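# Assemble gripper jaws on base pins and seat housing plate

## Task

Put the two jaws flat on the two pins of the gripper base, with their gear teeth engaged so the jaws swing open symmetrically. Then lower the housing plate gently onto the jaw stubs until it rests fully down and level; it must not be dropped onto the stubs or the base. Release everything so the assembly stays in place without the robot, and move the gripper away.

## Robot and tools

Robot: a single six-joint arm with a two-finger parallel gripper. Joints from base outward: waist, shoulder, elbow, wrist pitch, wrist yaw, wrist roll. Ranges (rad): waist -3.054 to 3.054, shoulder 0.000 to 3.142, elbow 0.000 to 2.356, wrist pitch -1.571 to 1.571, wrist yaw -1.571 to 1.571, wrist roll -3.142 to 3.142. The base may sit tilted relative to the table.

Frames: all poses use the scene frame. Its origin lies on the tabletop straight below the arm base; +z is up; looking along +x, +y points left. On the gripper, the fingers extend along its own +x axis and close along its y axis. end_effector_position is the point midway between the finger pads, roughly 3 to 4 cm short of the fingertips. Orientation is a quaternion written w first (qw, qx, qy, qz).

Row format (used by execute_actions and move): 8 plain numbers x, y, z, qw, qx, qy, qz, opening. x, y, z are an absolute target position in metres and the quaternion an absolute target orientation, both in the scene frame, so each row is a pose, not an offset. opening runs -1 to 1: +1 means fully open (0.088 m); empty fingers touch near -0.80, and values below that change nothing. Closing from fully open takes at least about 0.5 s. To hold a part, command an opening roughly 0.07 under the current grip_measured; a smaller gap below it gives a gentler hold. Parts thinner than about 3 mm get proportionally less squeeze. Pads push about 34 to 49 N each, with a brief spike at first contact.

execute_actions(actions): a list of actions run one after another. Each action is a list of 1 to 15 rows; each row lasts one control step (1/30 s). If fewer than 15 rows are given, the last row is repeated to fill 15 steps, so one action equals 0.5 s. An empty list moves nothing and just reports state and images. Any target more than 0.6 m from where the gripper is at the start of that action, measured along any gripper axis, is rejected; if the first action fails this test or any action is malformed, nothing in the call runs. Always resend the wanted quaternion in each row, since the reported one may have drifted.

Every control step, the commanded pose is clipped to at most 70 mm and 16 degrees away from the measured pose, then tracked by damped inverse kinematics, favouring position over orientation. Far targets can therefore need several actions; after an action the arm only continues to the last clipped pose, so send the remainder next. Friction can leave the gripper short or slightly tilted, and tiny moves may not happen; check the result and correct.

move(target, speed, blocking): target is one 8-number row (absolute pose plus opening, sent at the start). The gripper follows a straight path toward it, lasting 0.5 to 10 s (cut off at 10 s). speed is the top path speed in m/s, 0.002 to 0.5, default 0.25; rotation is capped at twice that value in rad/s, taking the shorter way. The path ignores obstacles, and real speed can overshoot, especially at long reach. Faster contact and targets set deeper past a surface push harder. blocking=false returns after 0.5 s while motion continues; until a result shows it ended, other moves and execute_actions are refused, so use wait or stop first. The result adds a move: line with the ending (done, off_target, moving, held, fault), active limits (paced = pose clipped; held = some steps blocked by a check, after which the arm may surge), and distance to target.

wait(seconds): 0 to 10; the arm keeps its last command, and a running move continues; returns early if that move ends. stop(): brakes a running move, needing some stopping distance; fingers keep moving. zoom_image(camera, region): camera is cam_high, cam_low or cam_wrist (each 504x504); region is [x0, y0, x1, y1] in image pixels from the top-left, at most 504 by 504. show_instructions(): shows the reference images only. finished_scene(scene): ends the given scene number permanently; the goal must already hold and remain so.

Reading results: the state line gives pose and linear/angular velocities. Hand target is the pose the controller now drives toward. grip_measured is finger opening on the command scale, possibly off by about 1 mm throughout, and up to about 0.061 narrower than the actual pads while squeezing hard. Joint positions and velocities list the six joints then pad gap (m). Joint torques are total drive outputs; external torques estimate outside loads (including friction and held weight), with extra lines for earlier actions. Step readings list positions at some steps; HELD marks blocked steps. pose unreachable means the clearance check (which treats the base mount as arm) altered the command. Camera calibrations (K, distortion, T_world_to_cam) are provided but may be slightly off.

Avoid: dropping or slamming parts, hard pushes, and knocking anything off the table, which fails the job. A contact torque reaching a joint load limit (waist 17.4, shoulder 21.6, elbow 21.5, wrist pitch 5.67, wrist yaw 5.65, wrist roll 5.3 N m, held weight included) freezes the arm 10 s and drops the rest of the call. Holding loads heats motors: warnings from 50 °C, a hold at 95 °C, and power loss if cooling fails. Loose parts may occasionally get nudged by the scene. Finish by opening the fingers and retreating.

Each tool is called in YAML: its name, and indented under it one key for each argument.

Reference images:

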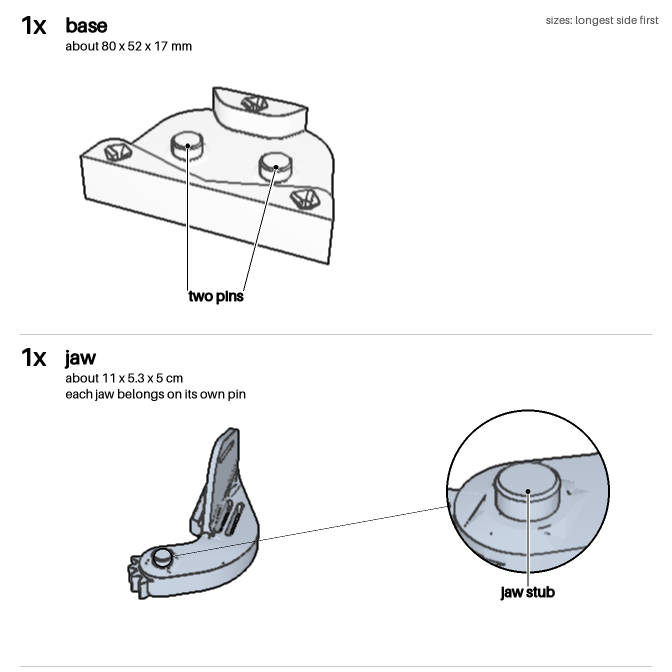

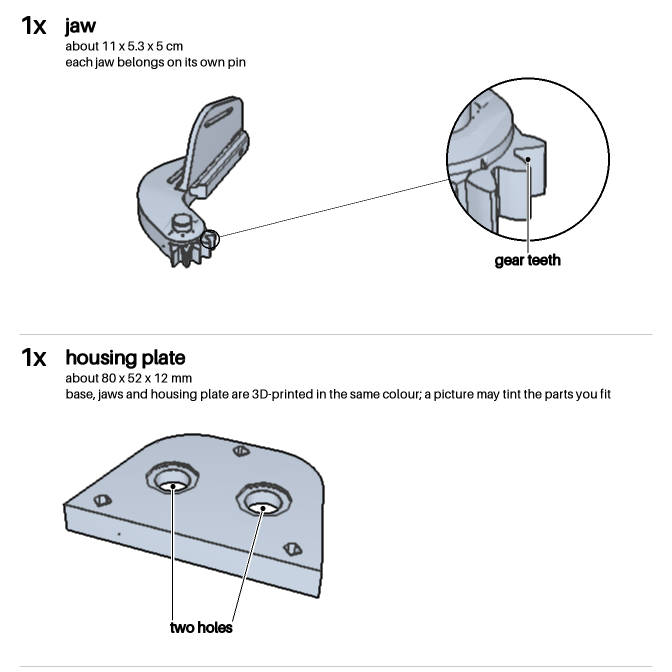

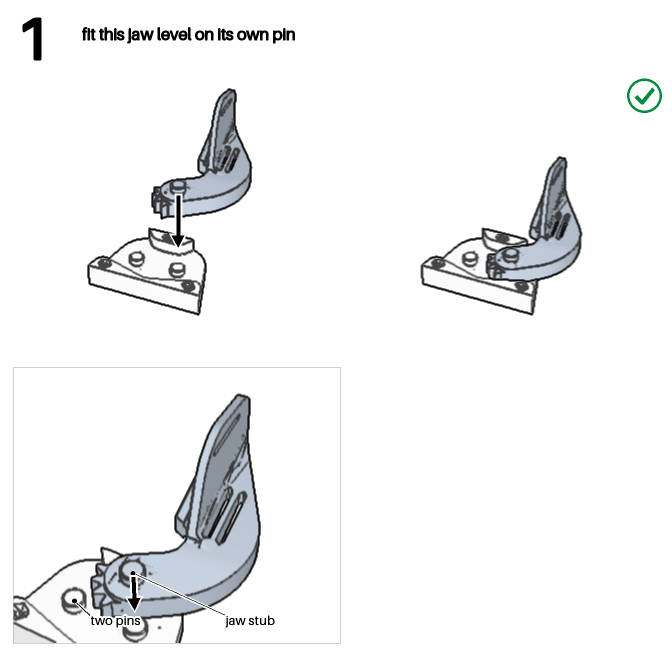

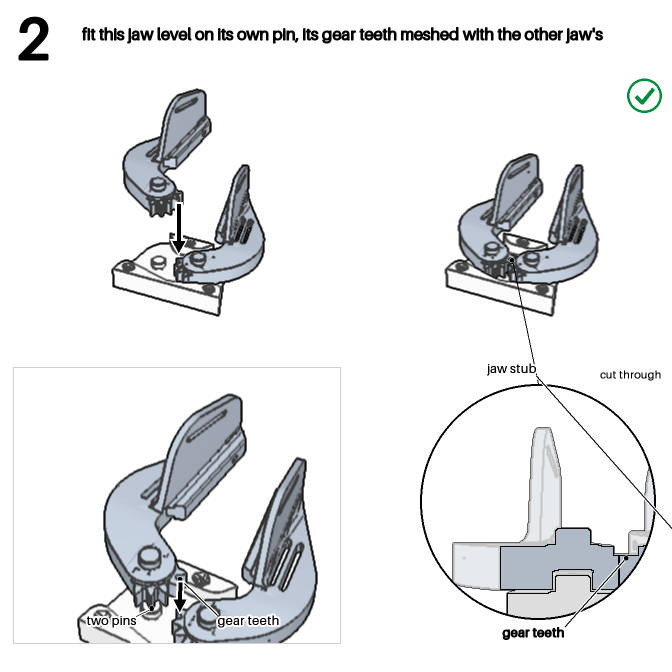

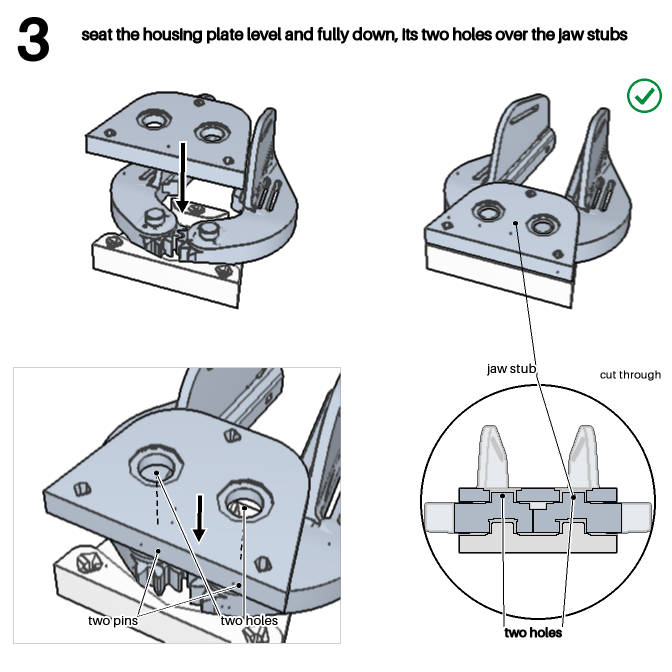

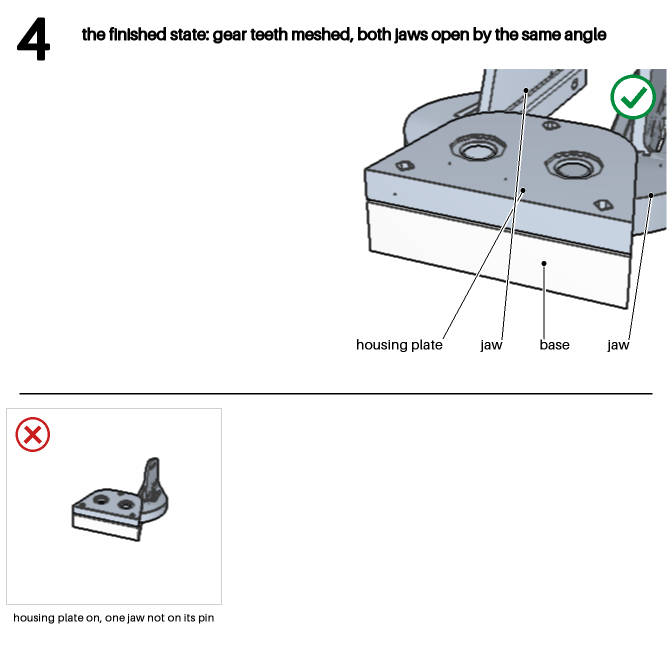

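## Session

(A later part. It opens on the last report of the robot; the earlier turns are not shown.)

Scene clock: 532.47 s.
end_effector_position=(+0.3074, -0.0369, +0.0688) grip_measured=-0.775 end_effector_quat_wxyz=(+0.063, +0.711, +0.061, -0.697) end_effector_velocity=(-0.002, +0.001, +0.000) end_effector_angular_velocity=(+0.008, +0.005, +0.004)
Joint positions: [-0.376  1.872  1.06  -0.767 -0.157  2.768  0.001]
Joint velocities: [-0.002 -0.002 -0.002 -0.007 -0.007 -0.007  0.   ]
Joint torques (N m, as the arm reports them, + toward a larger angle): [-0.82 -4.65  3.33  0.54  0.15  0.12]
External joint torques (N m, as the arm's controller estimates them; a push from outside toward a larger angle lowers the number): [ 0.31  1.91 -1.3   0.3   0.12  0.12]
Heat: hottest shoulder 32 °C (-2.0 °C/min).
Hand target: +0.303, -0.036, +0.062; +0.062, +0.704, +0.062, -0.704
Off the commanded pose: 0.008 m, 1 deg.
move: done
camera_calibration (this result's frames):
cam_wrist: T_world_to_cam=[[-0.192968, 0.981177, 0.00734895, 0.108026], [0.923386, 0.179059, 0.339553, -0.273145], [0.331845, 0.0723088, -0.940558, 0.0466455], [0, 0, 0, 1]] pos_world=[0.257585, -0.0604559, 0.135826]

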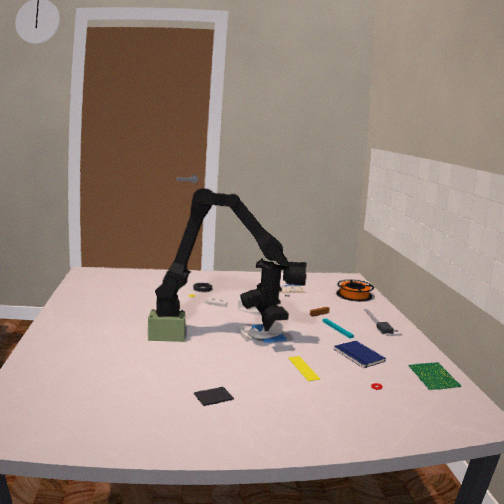

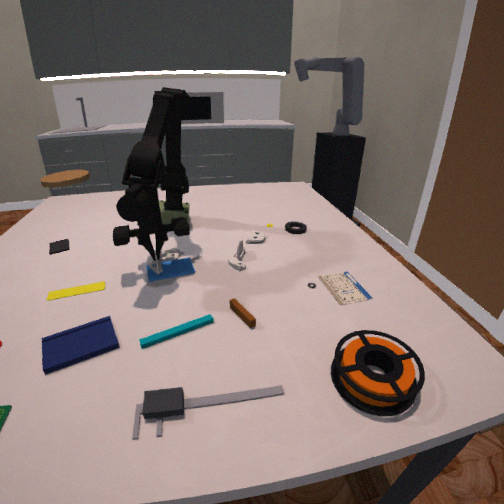

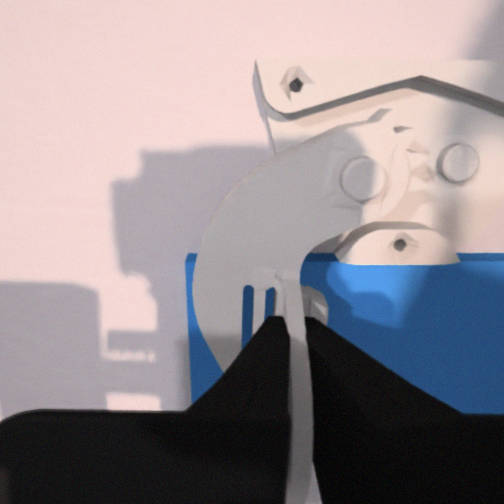

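move:
  target: [0.3038, -0.035, 0.078, 0.0616, 0.7044, 0.0616, -0.7044, -0.9]
  speed: 0.02

move:
  target: [0.3038, -0.035, 0.068, 0.0616, 0.7044, 0.0616, -0.7044, -0.9]
  speed: 0.01

zoom_image:
  camera: "cam_wrist"
  region: [250, 50, 504, 260]

Scene clock: 580.57 s.
end_effector_position=(+0.2992, -0.0349, +0.0711) grip_measured=-0.775 end_effector_quat_wxyz=(+0.057, +0.697, +0.063, -0.712) end_effector_velocity=(-0.002, +0.002, +0.004) end_effector_angular_velocity=(+0.009, +0.005, +0.018)
Joint positions: [-0.376  1.87   1.068 -0.82  -0.157  2.768  0.001]
Joint velocities: [-0.002 -0.012  0.002 -0.022 -0.007 -0.022  0.   ]
Joint torques (N m, as the arm reports them, + toward a larger angle): [-1.11 -7.82  6.   -0.04  0.14 -0.03]
External joint torques (N m, as the arm's controller estimates them; a push from outside toward a larger angle lowers the number): [ 0.02 -1.31  1.38 -0.23  0.12 -0.03]
Heat: hottest shoulder 30 °C (-2.0 °C/min).
Hand target: +0.304, -0.035, +0.078; +0.061, +0.705, +0.062, -0.704
Off the commanded pose: 0.008 m, 1 deg.
move: done
camera_calibration (this result's frames):
cam_wrist: T_world_to_cam=[[-0.18545, 0.982371, 0.023574, 0.101086], [0.938004, 0.169823, 0.302174, -0.268743], [0.292844, 0.0781506, -0.952961, 0.064079], [0, 0, 0, 1]] pos_world=[0.252063, -0.0586734, 0.139889]

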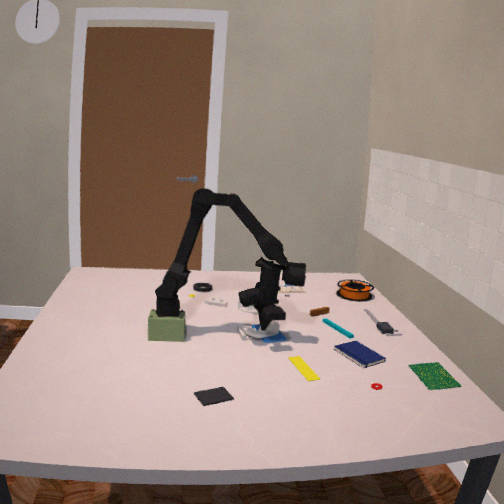

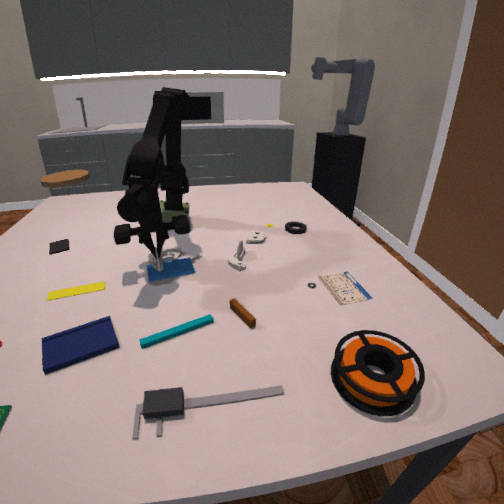

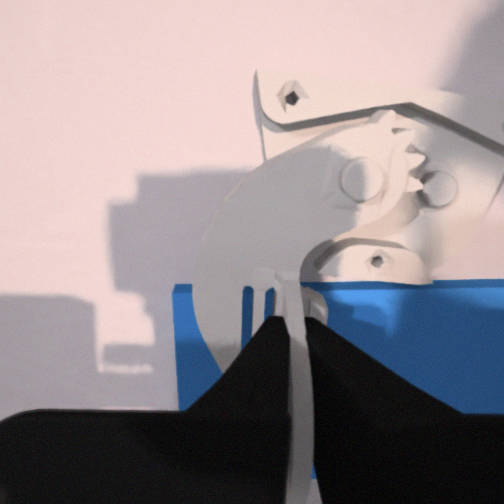

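Scene clock: 581.97 s.
end_effector_position=(+0.3059, -0.0353, +0.0708) grip_measured=-0.775 end_effector_quat_wxyz=(+0.062, +0.707, +0.062, -0.701) end_effector_velocity=(-0.003, +0.001, -0.001) end_effector_angular_velocity=(+0.009, +0.010, +0.003)
Joint positions: [-0.373  1.87   1.068 -0.788 -0.157  2.77   0.001]
Joint velocities: [-0.002  0.002 -0.002 -0.007 -0.007 -0.007 -0.   ]
Joint torques (N m, as the arm reports them, + toward a larger angle): [-0.96 -5.65  3.85  0.28  0.11  0.08]
External joint torques (N m, as the arm's controller estimates them; a push from outside toward a larger angle lowers the number): [ 0.17  0.87 -0.77  0.05  0.08  0.08]
Heat: hottest shoulder 30 °C (-2.0 °C/min).
Hand target: +0.304, -0.035, +0.068; +0.062, +0.704, +0.062, -0.705
Off the commanded pose: 0.004 m, 1 deg.
move: done
camera_calibration (this result's frames):
cam_wrist: T_world_to_cam=[[-0.19222, 0.981281, 0.0118046, 0.105658], [0.927368, 0.177698, 0.329259, -0.273322], [0.320998, 0.0742372, -0.944166, 0.0524942], [0, 0, 0, 1]] pos_world=[0.256929, -0.0590088, 0.138309]

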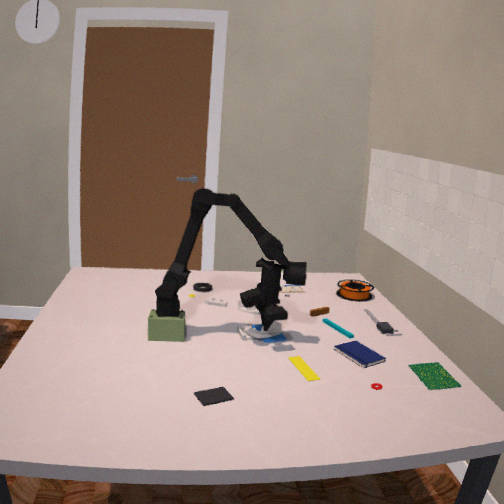

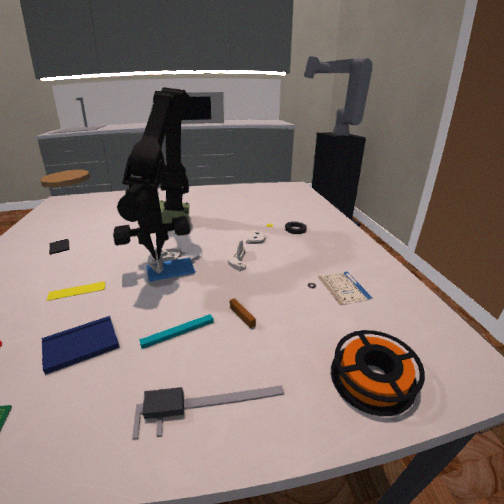

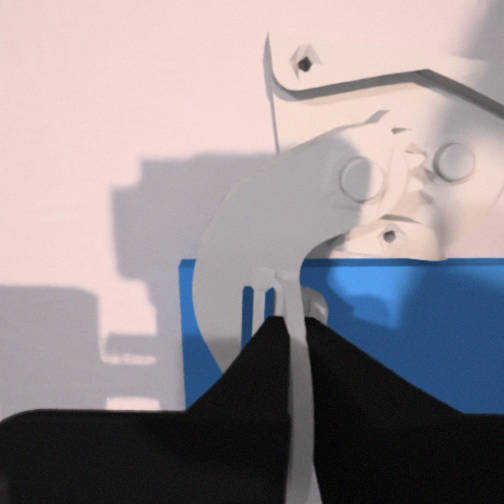

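Region (250, 50, 504, 260) of cam_wrist's 504x504 image, scaled by 1.984, with more detail than that image has; it fills the top 417 rows of this view, and the rest is white.

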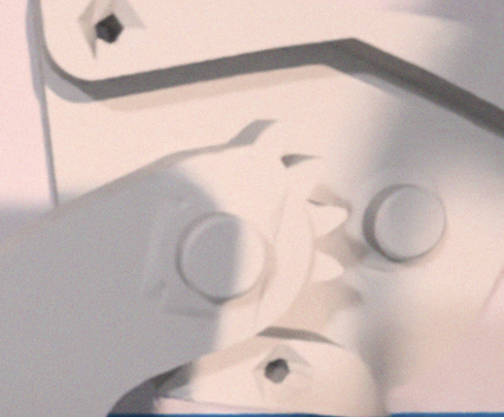

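move:
  target: [0.312, -0.045, 0.105, 0.0616, 0.7044, 0.0616, -0.7044, -0.9]
  speed: 0.03

Scene clock: 590.77 s.
end_effector_position=(+0.3075, -0.0434, +0.0976) grip_measured=-0.775 end_effector_quat_wxyz=(+0.057, +0.697, +0.064, -0.712) end_effector_velocity=(-0.003, +0.002, +0.003) end_effector_angular_velocity=(+0.010, +0.010, +0.003)
Joint positions: [-0.41   1.862  1.171 -0.937 -0.156  2.731  0.001]
Joint velocities: [-0.002 -0.007  0.002 -0.022 -0.007 -0.007  0.   ]
Joint torques (N m, as the arm reports them, + toward a larger angle): [-1.68 -7.95  6.32 -0.07  0.17 -0.08]
External joint torques (N m, as the arm's controller estimates them; a push from outside toward a larger angle lowers the number): [-0.57 -1.27  1.48 -0.24  0.15 -0.08]
Heat: hottest shoulder 31 °C (-1.0 °C/min).
Hand target: +0.311, -0.045, +0.105; +0.062, +0.704, +0.061, -0.705
Off the commanded pose: 0.009 m, 1 deg.
move: off_target
camera_calibration (this result's frames):
cam_wrist: T_world_to_cam=[[-0.187742, 0.9819, 0.0250073, 0.110958], [0.938097, 0.171705, 0.300819, -0.282922], [0.29108, 0.0799354, -0.953353, 0.0882167], [0, 0, 0, 1]] pos_world=[0.260562, -0.0674223, 0.166435]

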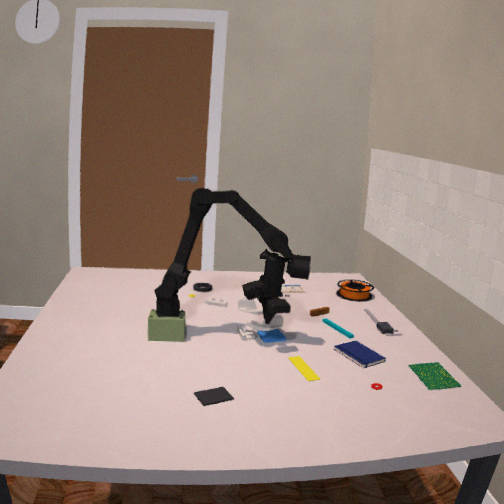

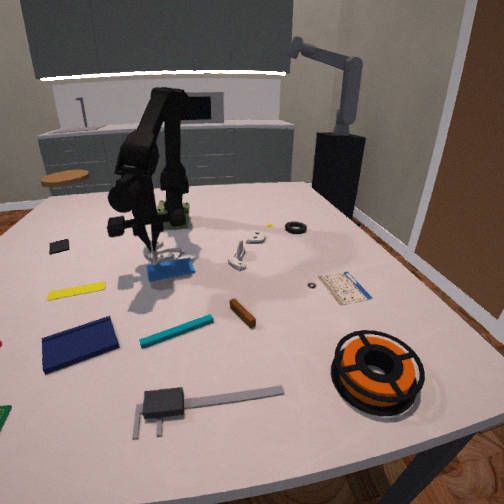

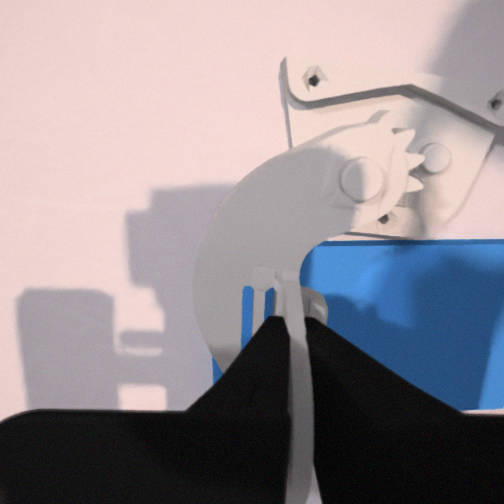

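move:
  target: [0.2962, -0.0388, 0.078, 0.0247, 0.7067, 0.0247, -0.7067, -0.9]
  speed: 0.03

zoom_image:
  camera: "cam_wrist"
  region: [250, 50, 504, 260]

Scene clock: 614.30 s.
end_effector_position=(+0.2969, -0.0396, +0.0753) grip_measured=-0.775 end_effector_quat_wxyz=(+0.023, +0.703, +0.026, -0.710) end_effector_velocity=(-0.002, -0.001, -0.000) end_effector_angular_velocity=(+0.007, -0.005, -0.014)
Joint positions: [-0.394  1.851  1.059 -0.821 -0.156  2.851  0.001]
Joint velocities: [-0.007 -0.007 -0.012  0.007 -0.007  0.007  0.   ]
Joint torques (N m, as the arm reports them, + toward a larger angle): [-0.76 -7.8   3.71  0.2   0.11  0.13]
External joint torques (N m, as the arm's controller estimates them; a push from outside toward a larger angle lowers the number): [ 0.42 -1.4  -0.94  0.    0.08  0.13]
Heat: hottest shoulder 34 °C (+3.0 °C/min).
Hand target: +0.297, -0.039, +0.078; +0.025, +0.707, +0.025, -0.707
Off the commanded pose: 0.003 m, 1 deg.
move: done
camera_calibration (this result's frames):
cam_wrist: T_world_to_cam=[[-0.0868546, 0.996063, 0.0177531, 0.076901], [0.946968, 0.0770135, 0.311961, -0.27421], [0.309365, 0.0439068, -0.949929, 0.0626475], [0, 0, 0, 1]] pos_world=[0.246966, -0.058231, 0.143688]

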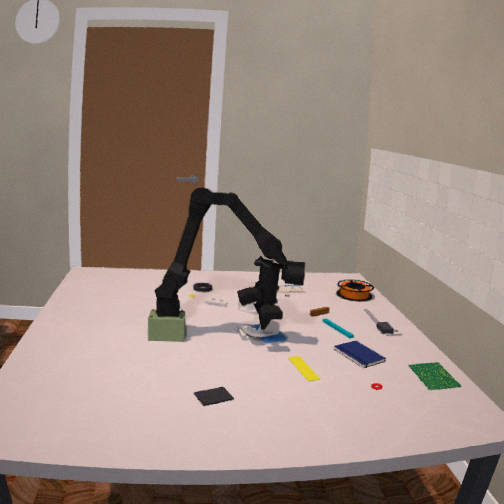

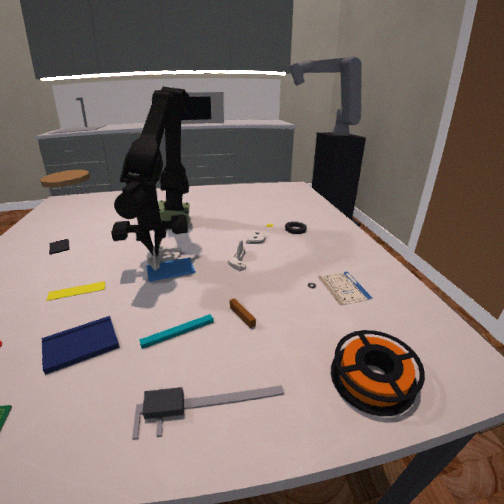

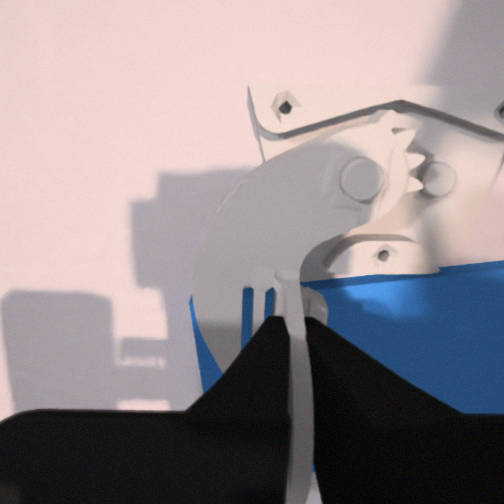

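Region (250, 50, 504, 260) of cam_wrist's 504x504 image, scaled by 1.984, with more detail than that image has; it fills the top 417 rows of this view, and the rest is white.

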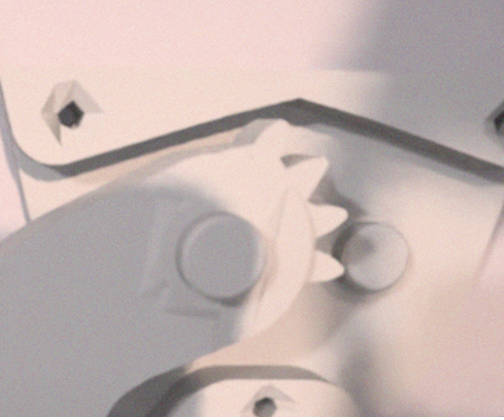

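move:
  target: [0.2975, -0.039, 0.069, 0.0247, 0.7067, 0.0247, -0.7067, -0.9]
  speed: 0.008

zoom_image:
  camera: "cam_wrist"
  region: [250, 50, 504, 260]

Scene clock: 627.43 s.
end_effector_position=(+0.2999, -0.0394, +0.0722) grip_measured=-0.775 end_effector_quat_wxyz=(+0.025, +0.710, +0.025, -0.703) end_effector_velocity=(-0.005, +0.005, -0.002) end_effector_angular_velocity=(+0.025, +0.012, +0.007)
Joint positions: [-0.39   1.851  1.045 -0.785 -0.156  2.857  0.001]
Joint velocities: [ 0.002 -0.002 -0.012 -0.007 -0.022 -0.007 -0.   ]
Joint torques (N m, as the arm reports them, + toward a larger angle): [-0.95 -5.45  3.84  0.28  0.1   0.09]
External joint torques (N m, as the arm's controller estimates them; a push from outside toward a larger angle lowers the number): [ 0.11  0.87 -0.72  0.07  0.09  0.09]
Heat: hottest shoulder 35 °C (+5.0 °C/min).
Hand target: +0.298, -0.039, +0.069; +0.025, +0.707, +0.025, -0.707
Off the commanded pose: 0.004 m, 1 deg.
move: done
camera_calibration (this result's frames):
cam_wrist: T_world_to_cam=[[-0.0888945, 0.995976, 0.0113787, 0.078099], [0.940301, 0.0801464, 0.330771, -0.275273], [0.328528, 0.0401032, -0.943642, 0.0524911], [0, 0, 0, 1]] pos_world=[0.248538, -0.0578276, 0.139697]

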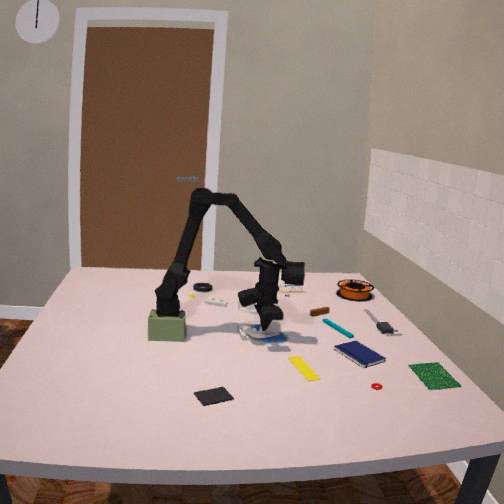

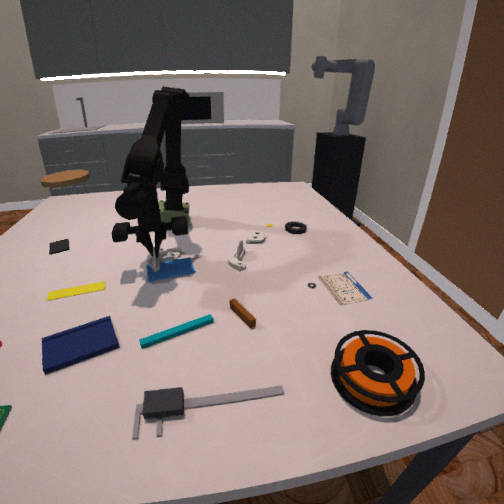

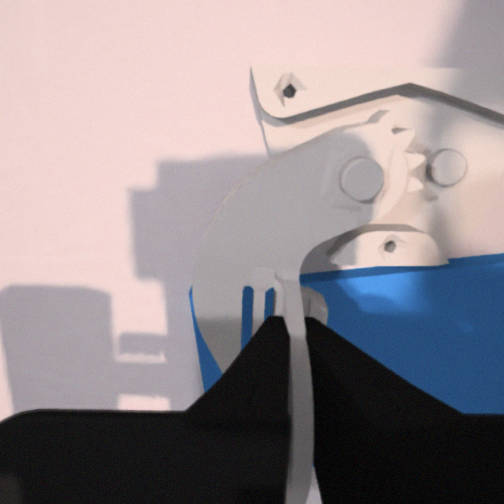

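Region (250, 50, 504, 260) of cam_wrist's 504x504 image, scaled by 1.984, with more detail than that image has; it fills the top 417 rows of this view, and the rest is white.

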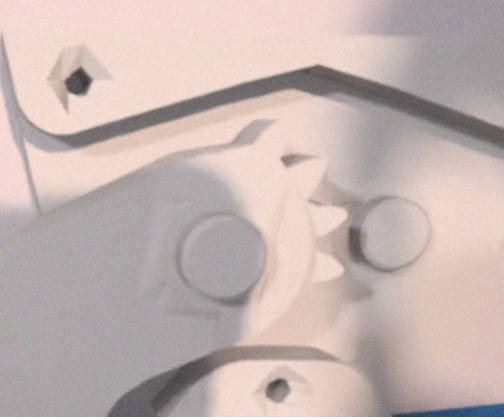

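move:
  target: [0.2969, -0.038, 0.064, 0.0247, 0.7067, 0.0247, -0.7067, -0.9]
  speed: 0.006

zoom_image:
  camera: "cam_wrist"
  region: [250, 50, 504, 260]

Scene clock: 637.10 s.
end_effector_position=(+0.3002, -0.0387, +0.0693) grip_measured=-0.775 end_effector_quat_wxyz=(+0.026, +0.712, +0.024, -0.701) end_effector_velocity=(+0.002, +0.002, +0.000) end_effector_angular_velocity=(+0.020, -0.012, +0.006)
Joint positions: [-0.386  1.852  1.034 -0.766 -0.156  2.862  0.001]
Joint velocities: [-0.002 -0.002 -0.002  0.007 -0.022 -0.007 -0.   ]
Joint torques (N m, as the arm reports them, + toward a larger angle): [-0.66 -4.9   3.65  0.41  0.05  0.11]
External joint torques (N m, as the arm's controller estimates them; a push from outside toward a larger angle lowers the number): [ 0.45  1.49 -1.    0.15  0.03  0.11]
Heat: hottest shoulder 34 °C (+4.0 °C/min).
Hand target: +0.297, -0.038, +0.064; +0.025, +0.707, +0.025, -0.707
Off the commanded pose: 0.006 m, 1 deg.
move: done
camera_calibration (this result's frames):
cam_wrist: T_world_to_cam=[[-0.0888072, 0.996007, 0.00914153, 0.0775748], [0.938345, 0.0805804, 0.336178, -0.274402], [0.334099, 0.0384329, -0.941754, 0.0476986], [0, 0, 0, 1]] pos_world=[0.248437, -0.0569868, 0.136459]

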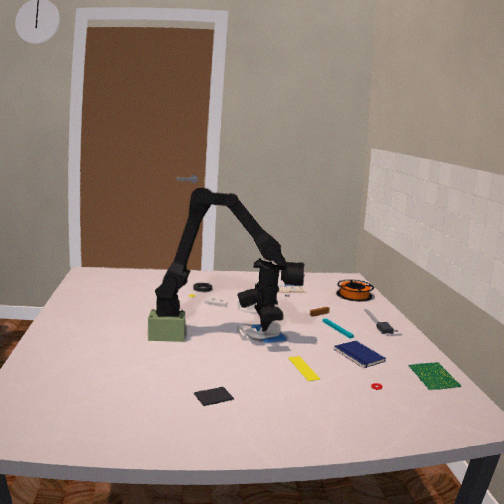

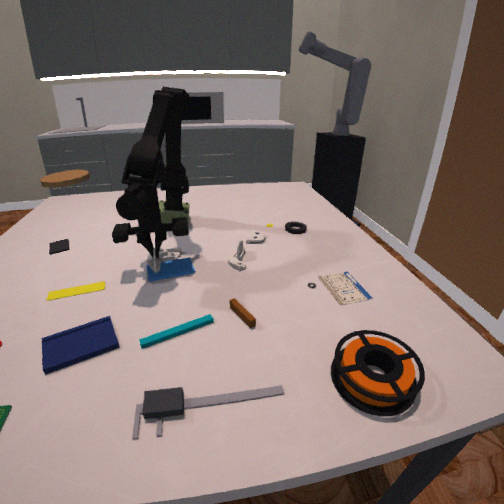

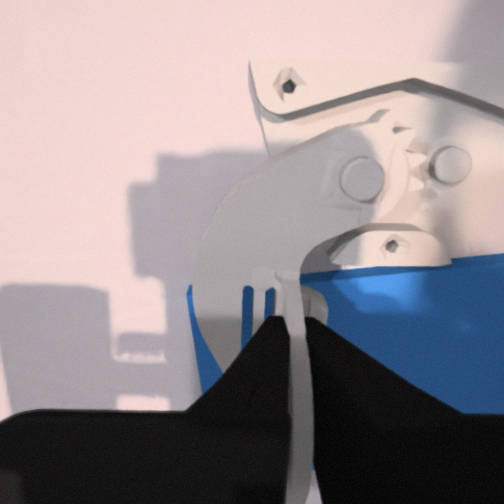

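Region (250, 50, 504, 260) of cam_wrist's 504x504 image, scaled by 1.984, with more detail than that image has; it fills the top 417 rows of this view, and the rest is white.

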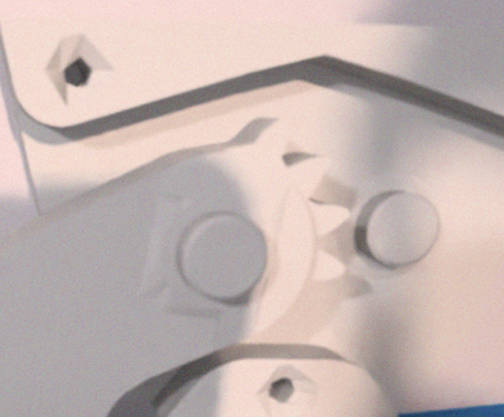

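move:
  target: [0.2945, -0.038, 0.064, 0.0247, 0.7067, 0.0247, -0.7067, -0.9]
  speed: 0.004

zoom_image:
  camera: "cam_wrist"
  region: [250, 50, 504, 260]

Scene clock: 651.83 s.
end_effector_position=(+0.2996, -0.0387, +0.0683) grip_measured=-0.775 end_effector_quat_wxyz=(+0.026, +0.712, +0.024, -0.701) end_effector_velocity=(-0.000, +0.001, +0.001) end_effector_angular_velocity=(+0.007, +0.001, +0.019)
Joint positions: [-0.386  1.852  1.03  -0.761 -0.156  2.862  0.001]
Joint velocities: [-0.002 -0.002  0.002 -0.007 -0.007 -0.022 -0.   ]
Joint torques (N m, as the arm reports them, + toward a larger angle): [-0.94 -5.58  2.85  0.32  0.05  0.03]
External joint torques (N m, as the arm's controller estimates them; a push from outside toward a larger angle lowers the number): [ 0.16  0.83 -1.81  0.07  0.03  0.03]
Heat: hottest shoulder 33 °C (+2.0 °C/min).
Hand target: +0.295, -0.038, +0.064; +0.025, +0.707, +0.025, -0.707
Off the commanded pose: 0.007 m, 1 deg.
move: done
camera_calibration (this result's frames):
cam_wrist: T_world_to_cam=[[-0.0888688, 0.996002, 0.00903035, 0.0775997], [0.938216, 0.0806617, 0.336518, -0.273546], [0.334444, 0.0383783, -0.941634, 0.0468527], [0, 0, 0, 1]] pos_world=[0.247872, -0.0570229, 0.13547]

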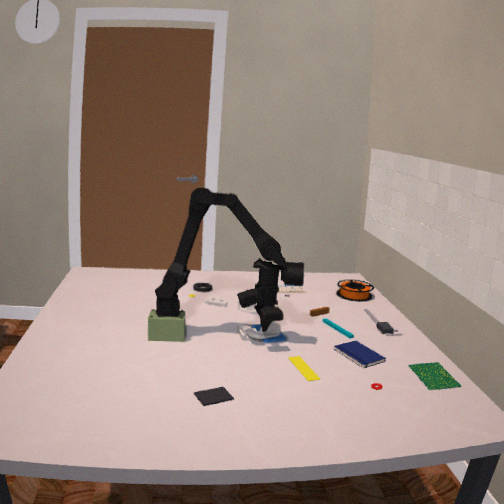

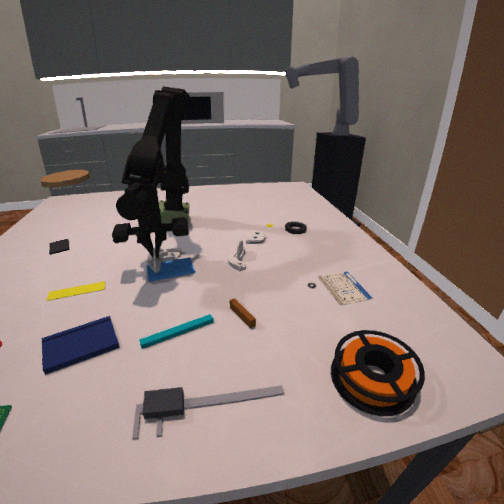

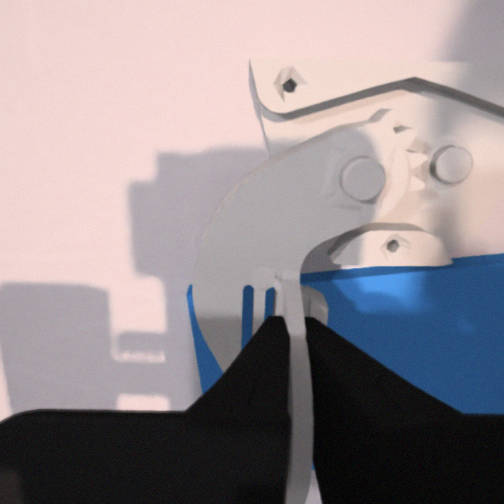

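Region (250, 50, 504, 260) of cam_wrist's 504x504 image, scaled by 1.984, with more detail than that image has; it fills the top 417 rows of this view, and the rest is white.

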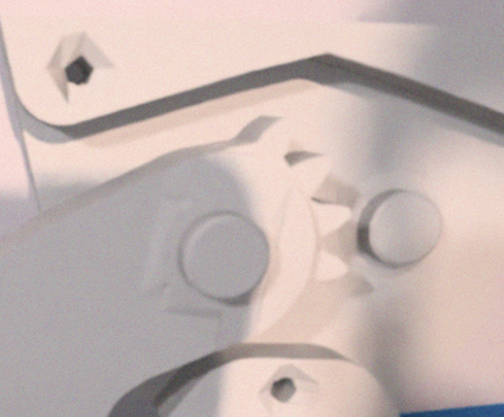

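move:
  target: [0.2955, -0.038, 0.068, 0.0247, 0.7067, 0.0247, -0.7067, -0.9]
  speed: 0.004

zoom_image:
  camera: "cam_wrist"
  region: [250, 50, 504, 260]

Scene clock: 674.20 s.
end_effector_position=(+0.2970, -0.0382, +0.0683) grip_measured=-0.775 end_effector_quat_wxyz=(+0.024, +0.708, +0.025, -0.705) end_effector_velocity=(-0.002, +0.001, +0.000) end_effector_angular_velocity=(+0.009, +0.005, +0.004)
Joint positions: [-0.386  1.852  1.03  -0.773 -0.156  2.862  0.001]
Joint velocities: [-0.002 -0.002 -0.002 -0.007 -0.007 -0.007 -0.   ]
Joint torques (N m, as the arm reports them, + toward a larger angle): [-1.11 -6.29  4.37  0.01  0.11 -0.04]
External joint torques (N m, as the arm's controller estimates them; a push from outside toward a larger angle lowers the number): [-0.03  0.08 -0.23 -0.21  0.09 -0.04]
Heat: hottest shoulder 33 °C (-1.0 °C/min).
Hand target: +0.296, -0.038, +0.068; +0.025, +0.707, +0.025, -0.707
Off the commanded pose: 0.002 m, 0 deg.
move: done
camera_calibration (this result's frames):
cam_wrist: T_world_to_cam=[[-0.0868779, 0.99614, 0.0125768, 0.0759967], [0.94227, 0.0780685, 0.325625, -0.271716], [0.323387, 0.0401404, -0.945415, 0.0512795], [0, 0, 0, 1]] pos_world=[0.246049, -0.0565493, 0.136002]

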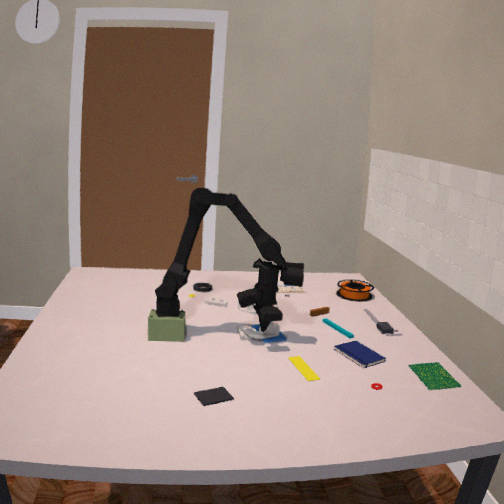

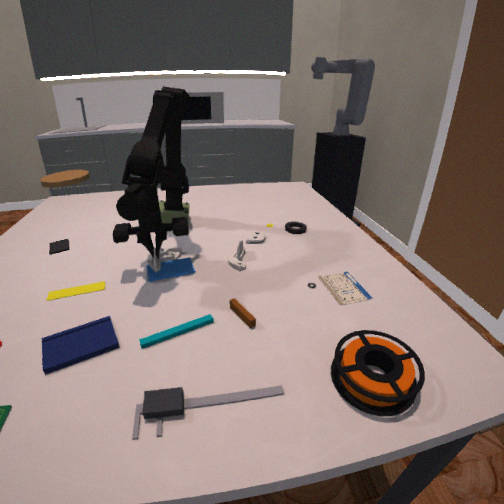

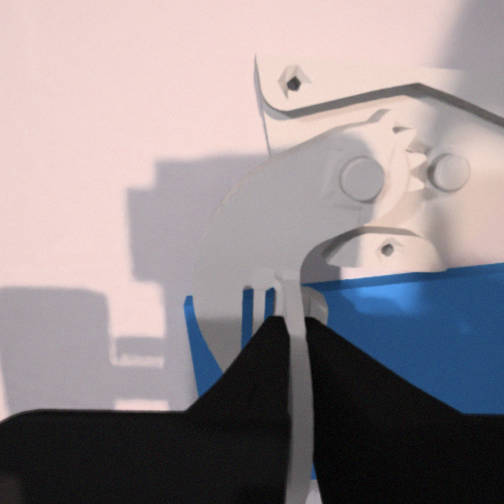

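Region (250, 50, 504, 260) of cam_wrist's 504x504 image, scaled by 1.984, with more detail than that image has; it fills the top 417 rows of this view, and the rest is white.

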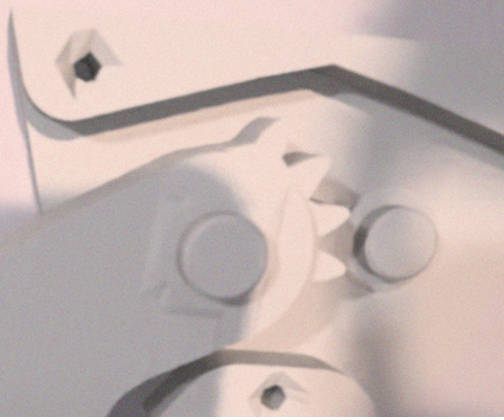

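move:
  target: [0.294, -0.038, 0.06, 0.0247, 0.7067, 0.0247, -0.7067, -0.9]
  speed: 0.005

zoom_image:
  camera: "cam_wrist"
  region: [250, 50, 504, 260]

Scene clock: 686.23 s.
end_effector_position=(+0.2971, -0.0385, +0.0663) grip_measured=-0.775 end_effector_quat_wxyz=(+0.025, +0.711, +0.024, -0.703) end_effector_velocity=(+0.002, +0.002, +0.000) end_effector_angular_velocity=(+0.020, -0.012, +0.006)
Joint positions: [-0.386  1.852  1.02  -0.757 -0.156  2.863  0.001]
Joint velocities: [-0.002 -0.002 -0.002  0.007 -0.022 -0.007 -0.   ]
Joint torques (N m, as the arm reports them, + toward a larger angle): [-0.89 -4.86  2.71  1.09  0.07  0.06]
External joint torques (N m, as the arm's controller estimates them; a push from outside toward a larger angle lowers the number): [ 0.21  1.5  -1.91  0.84  0.05  0.06]
Heat: hottest shoulder 33 °C (-2.0 °C/min).
Hand target: +0.294, -0.038, +0.060; +0.025, +0.707, +0.025, -0.707
Off the commanded pose: 0.007 m, 1 deg.
move: done
camera_calibration (this result's frames):
cam_wrist: T_world_to_cam=[[-0.0868009, 0.996168, 0.0107082, 0.0764597], [0.940223, 0.0783636, 0.33142, -0.27086], [0.329311, 0.0388357, -0.943422, 0.0474333], [0, 0, 0, 1]] pos_world=[0.245685, -0.0567833, 0.133699]

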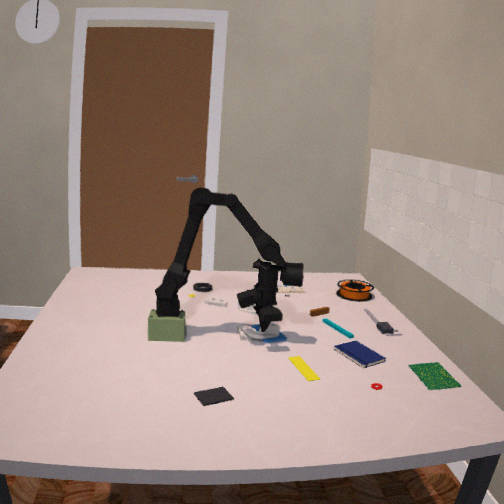

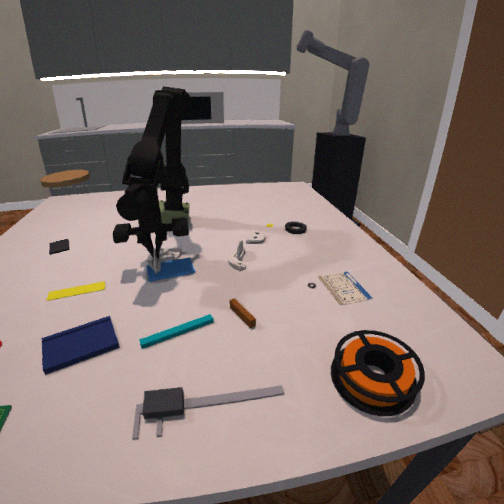

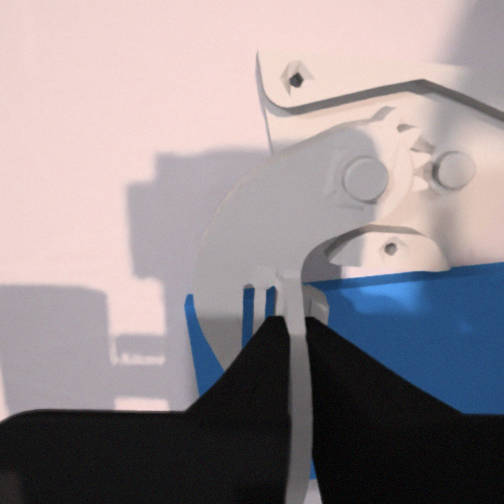

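Region (250, 50, 504, 260) of cam_wrist's 504x504 image, scaled by 1.984, with more detail than that image has; it fills the top 417 rows of this view, and the rest is white.

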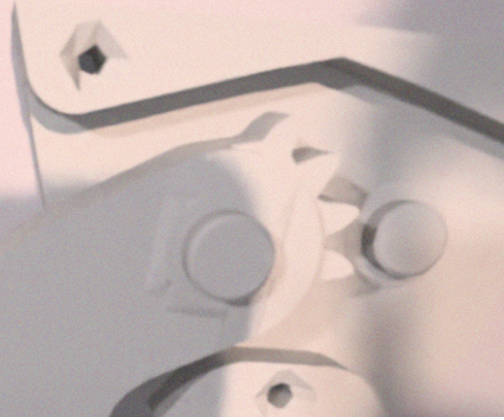

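execute_actions:
  actions:
    - [[0.2955,-0.038,0.064,0.0247,0.7067,0.0247,-0.7067,-0.9]]
    - [[0.2955,-0.038,0.064,0.0247,0.7067,0.0247,-0.7067,-0.76],[0.2955,-0.038,0.064,0.0247,0.7067,0.0247,-0.7067,-0.74],[0.2955,-0.038,0.064,0.0247,0.7067,0.0247,-0.7067,-0.72],[0.2955,-0.038,0.064,0.0247,0.7067,0.0247,-0.7067,-0.70],[0.2955,-0.038,0.064,0.0247,0.7067,0.0247,-0.7067,-0.68],[0.2955,-0.038,0.064,0.0247,0.7067,0.0247,-0.7067,-0.66],[0.2955,-0.038,0.064,0.0247,0.7067,0.0247,-0.7067,-0.64],[0.2955,-0.038,0.064,0.0247,0.7067,0.0247,-0.7067,-0.62],[0.2955,-0.038,0.064,0.0247,0.7067,0.0247,-0.7067,-0.6],[0.2955,-0.038,0.064,0.0247,0.7067,0.0247,-0.7067,-0.56],[0.2955,-0.038,0.064,0.0247,0.7067,0.0247,-0.7067,-0.52],[0.2955,-0.038,0.064,0.0247,0.7067,0.0247,-0.7067,-0.5]]
    - [[0.2955,-0.038,0.064,0.0247,0.7067,0.0247,-0.7067,-0.5]]

zoom_image:
  camera: "cam_wrist"
  region: [250, 50, 504, 260]

Scene clock: 702.33 s.
end_effector_position=(+0.2971, -0.0383, +0.0666) grip_measured=-0.503 end_effector_quat_wxyz=(+0.025, +0.710, +0.024, -0.703) end_effector_velocity=(-0.002, +0.000, +0.000) end_effector_angular_velocity=(-0.006, +0.009, +0.009)
Joint positions: [-0.385  1.852  1.022 -0.76  -0.156  2.863  0.014]
Joint velocities: [ 0.002 -0.002 -0.002 -0.007  0.007 -0.007 -0.   ]
Joint torques (N m, as the arm reports them, + toward a larger angle): [-0.86 -5.14  4.28  0.15  0.06  0.04]
External joint torques (N m, as the arm's controller estimates them; a push from outside toward a larger angle lowers the number): [ 0.22  1.16 -0.26 -0.08  0.04  0.04]
External joint torques at the end of the 1st action: [ 0.11  1.14 -0.31  0.    0.04  0.01]
External joint torques at the end of the 2nd action: [ 0.38  1.09 -0.5  -0.02  0.07  0.04]
Heat: hottest shoulder 32 °C (-1.0 °C/min).
Hand target: +0.296, -0.038, +0.064; +0.025, +0.707, +0.025, -0.707
Off the commanded pose: 0.003 m, 1 deg.
Step readings (end_effector_position; steps 1 to 15: 1st action; 16 to 30: 2nd action; 31 to 45: 3rd action):
0: (+0.2972, -0.0385, +0.0663)
1: (+0.2971, -0.0385, +0.0663)
2: (+0.2970, -0.0385, +0.0663)
4: (+0.2969, -0.0385, +0.0663)
8: (+0.2968, -0.0384, +0.0664)
15: (+0.2969, -0.0384, +0.0666)
16: (+0.2969, -0.0384, +0.0666)
17: (+0.2969, -0.0384, +0.0666)
19: (+0.2969, -0.0384, +0.0666)
23: (+0.2971, -0.0384, +0.0666)
30: (+0.2971, -0.0383, +0.0666)
31: (+0.2971, -0.0383, +0.0666)
32: (+0.2971, -0.0383, +0.0666)
34: (+0.2971, -0.0383, +0.0666)
38: (+0.2971, -0.0383, +0.0666)
45: end_effector_position above
camera_calibration (this result's frames):
cam_wrist: T_world_to_cam=[[-0.0869888, 0.996148, 0.0110458, 0.076319], [0.940593, 0.0784745, 0.330343, -0.270992], [0.328204, 0.0391258, -0.943796, 0.0480818], [0, 0, 0, 1]] pos_world=[0.245751, -0.0566403, 0.134057]

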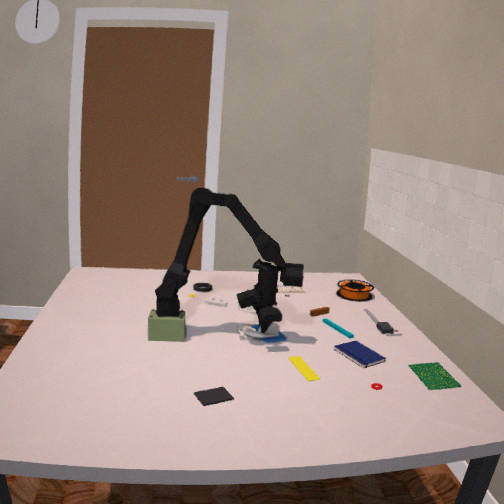

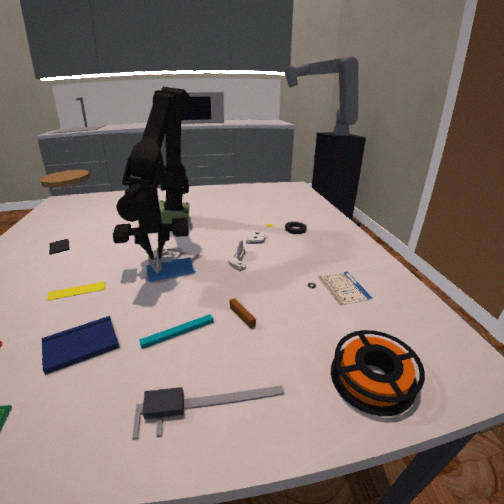

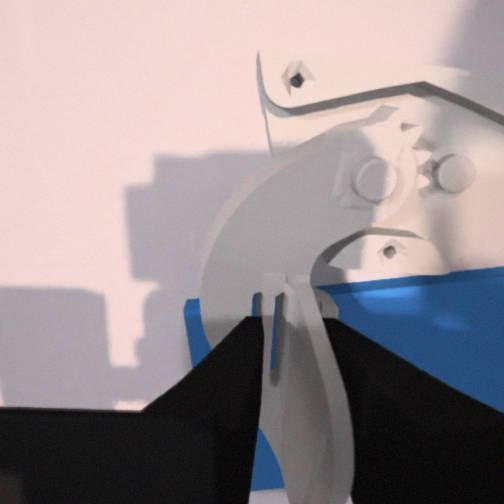

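Region (250, 50, 504, 260) of cam_wrist's 504x504 image, scaled by 1.984, with more detail than that image has; it fills the top 417 rows of this view, and the rest is white.

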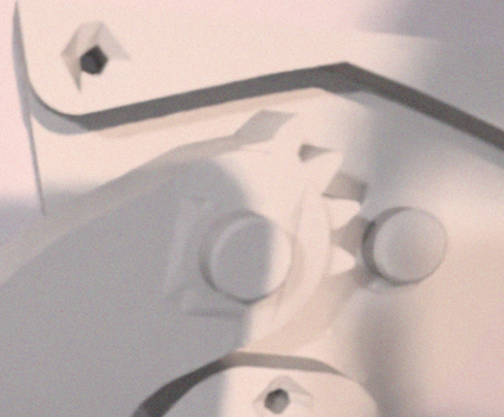

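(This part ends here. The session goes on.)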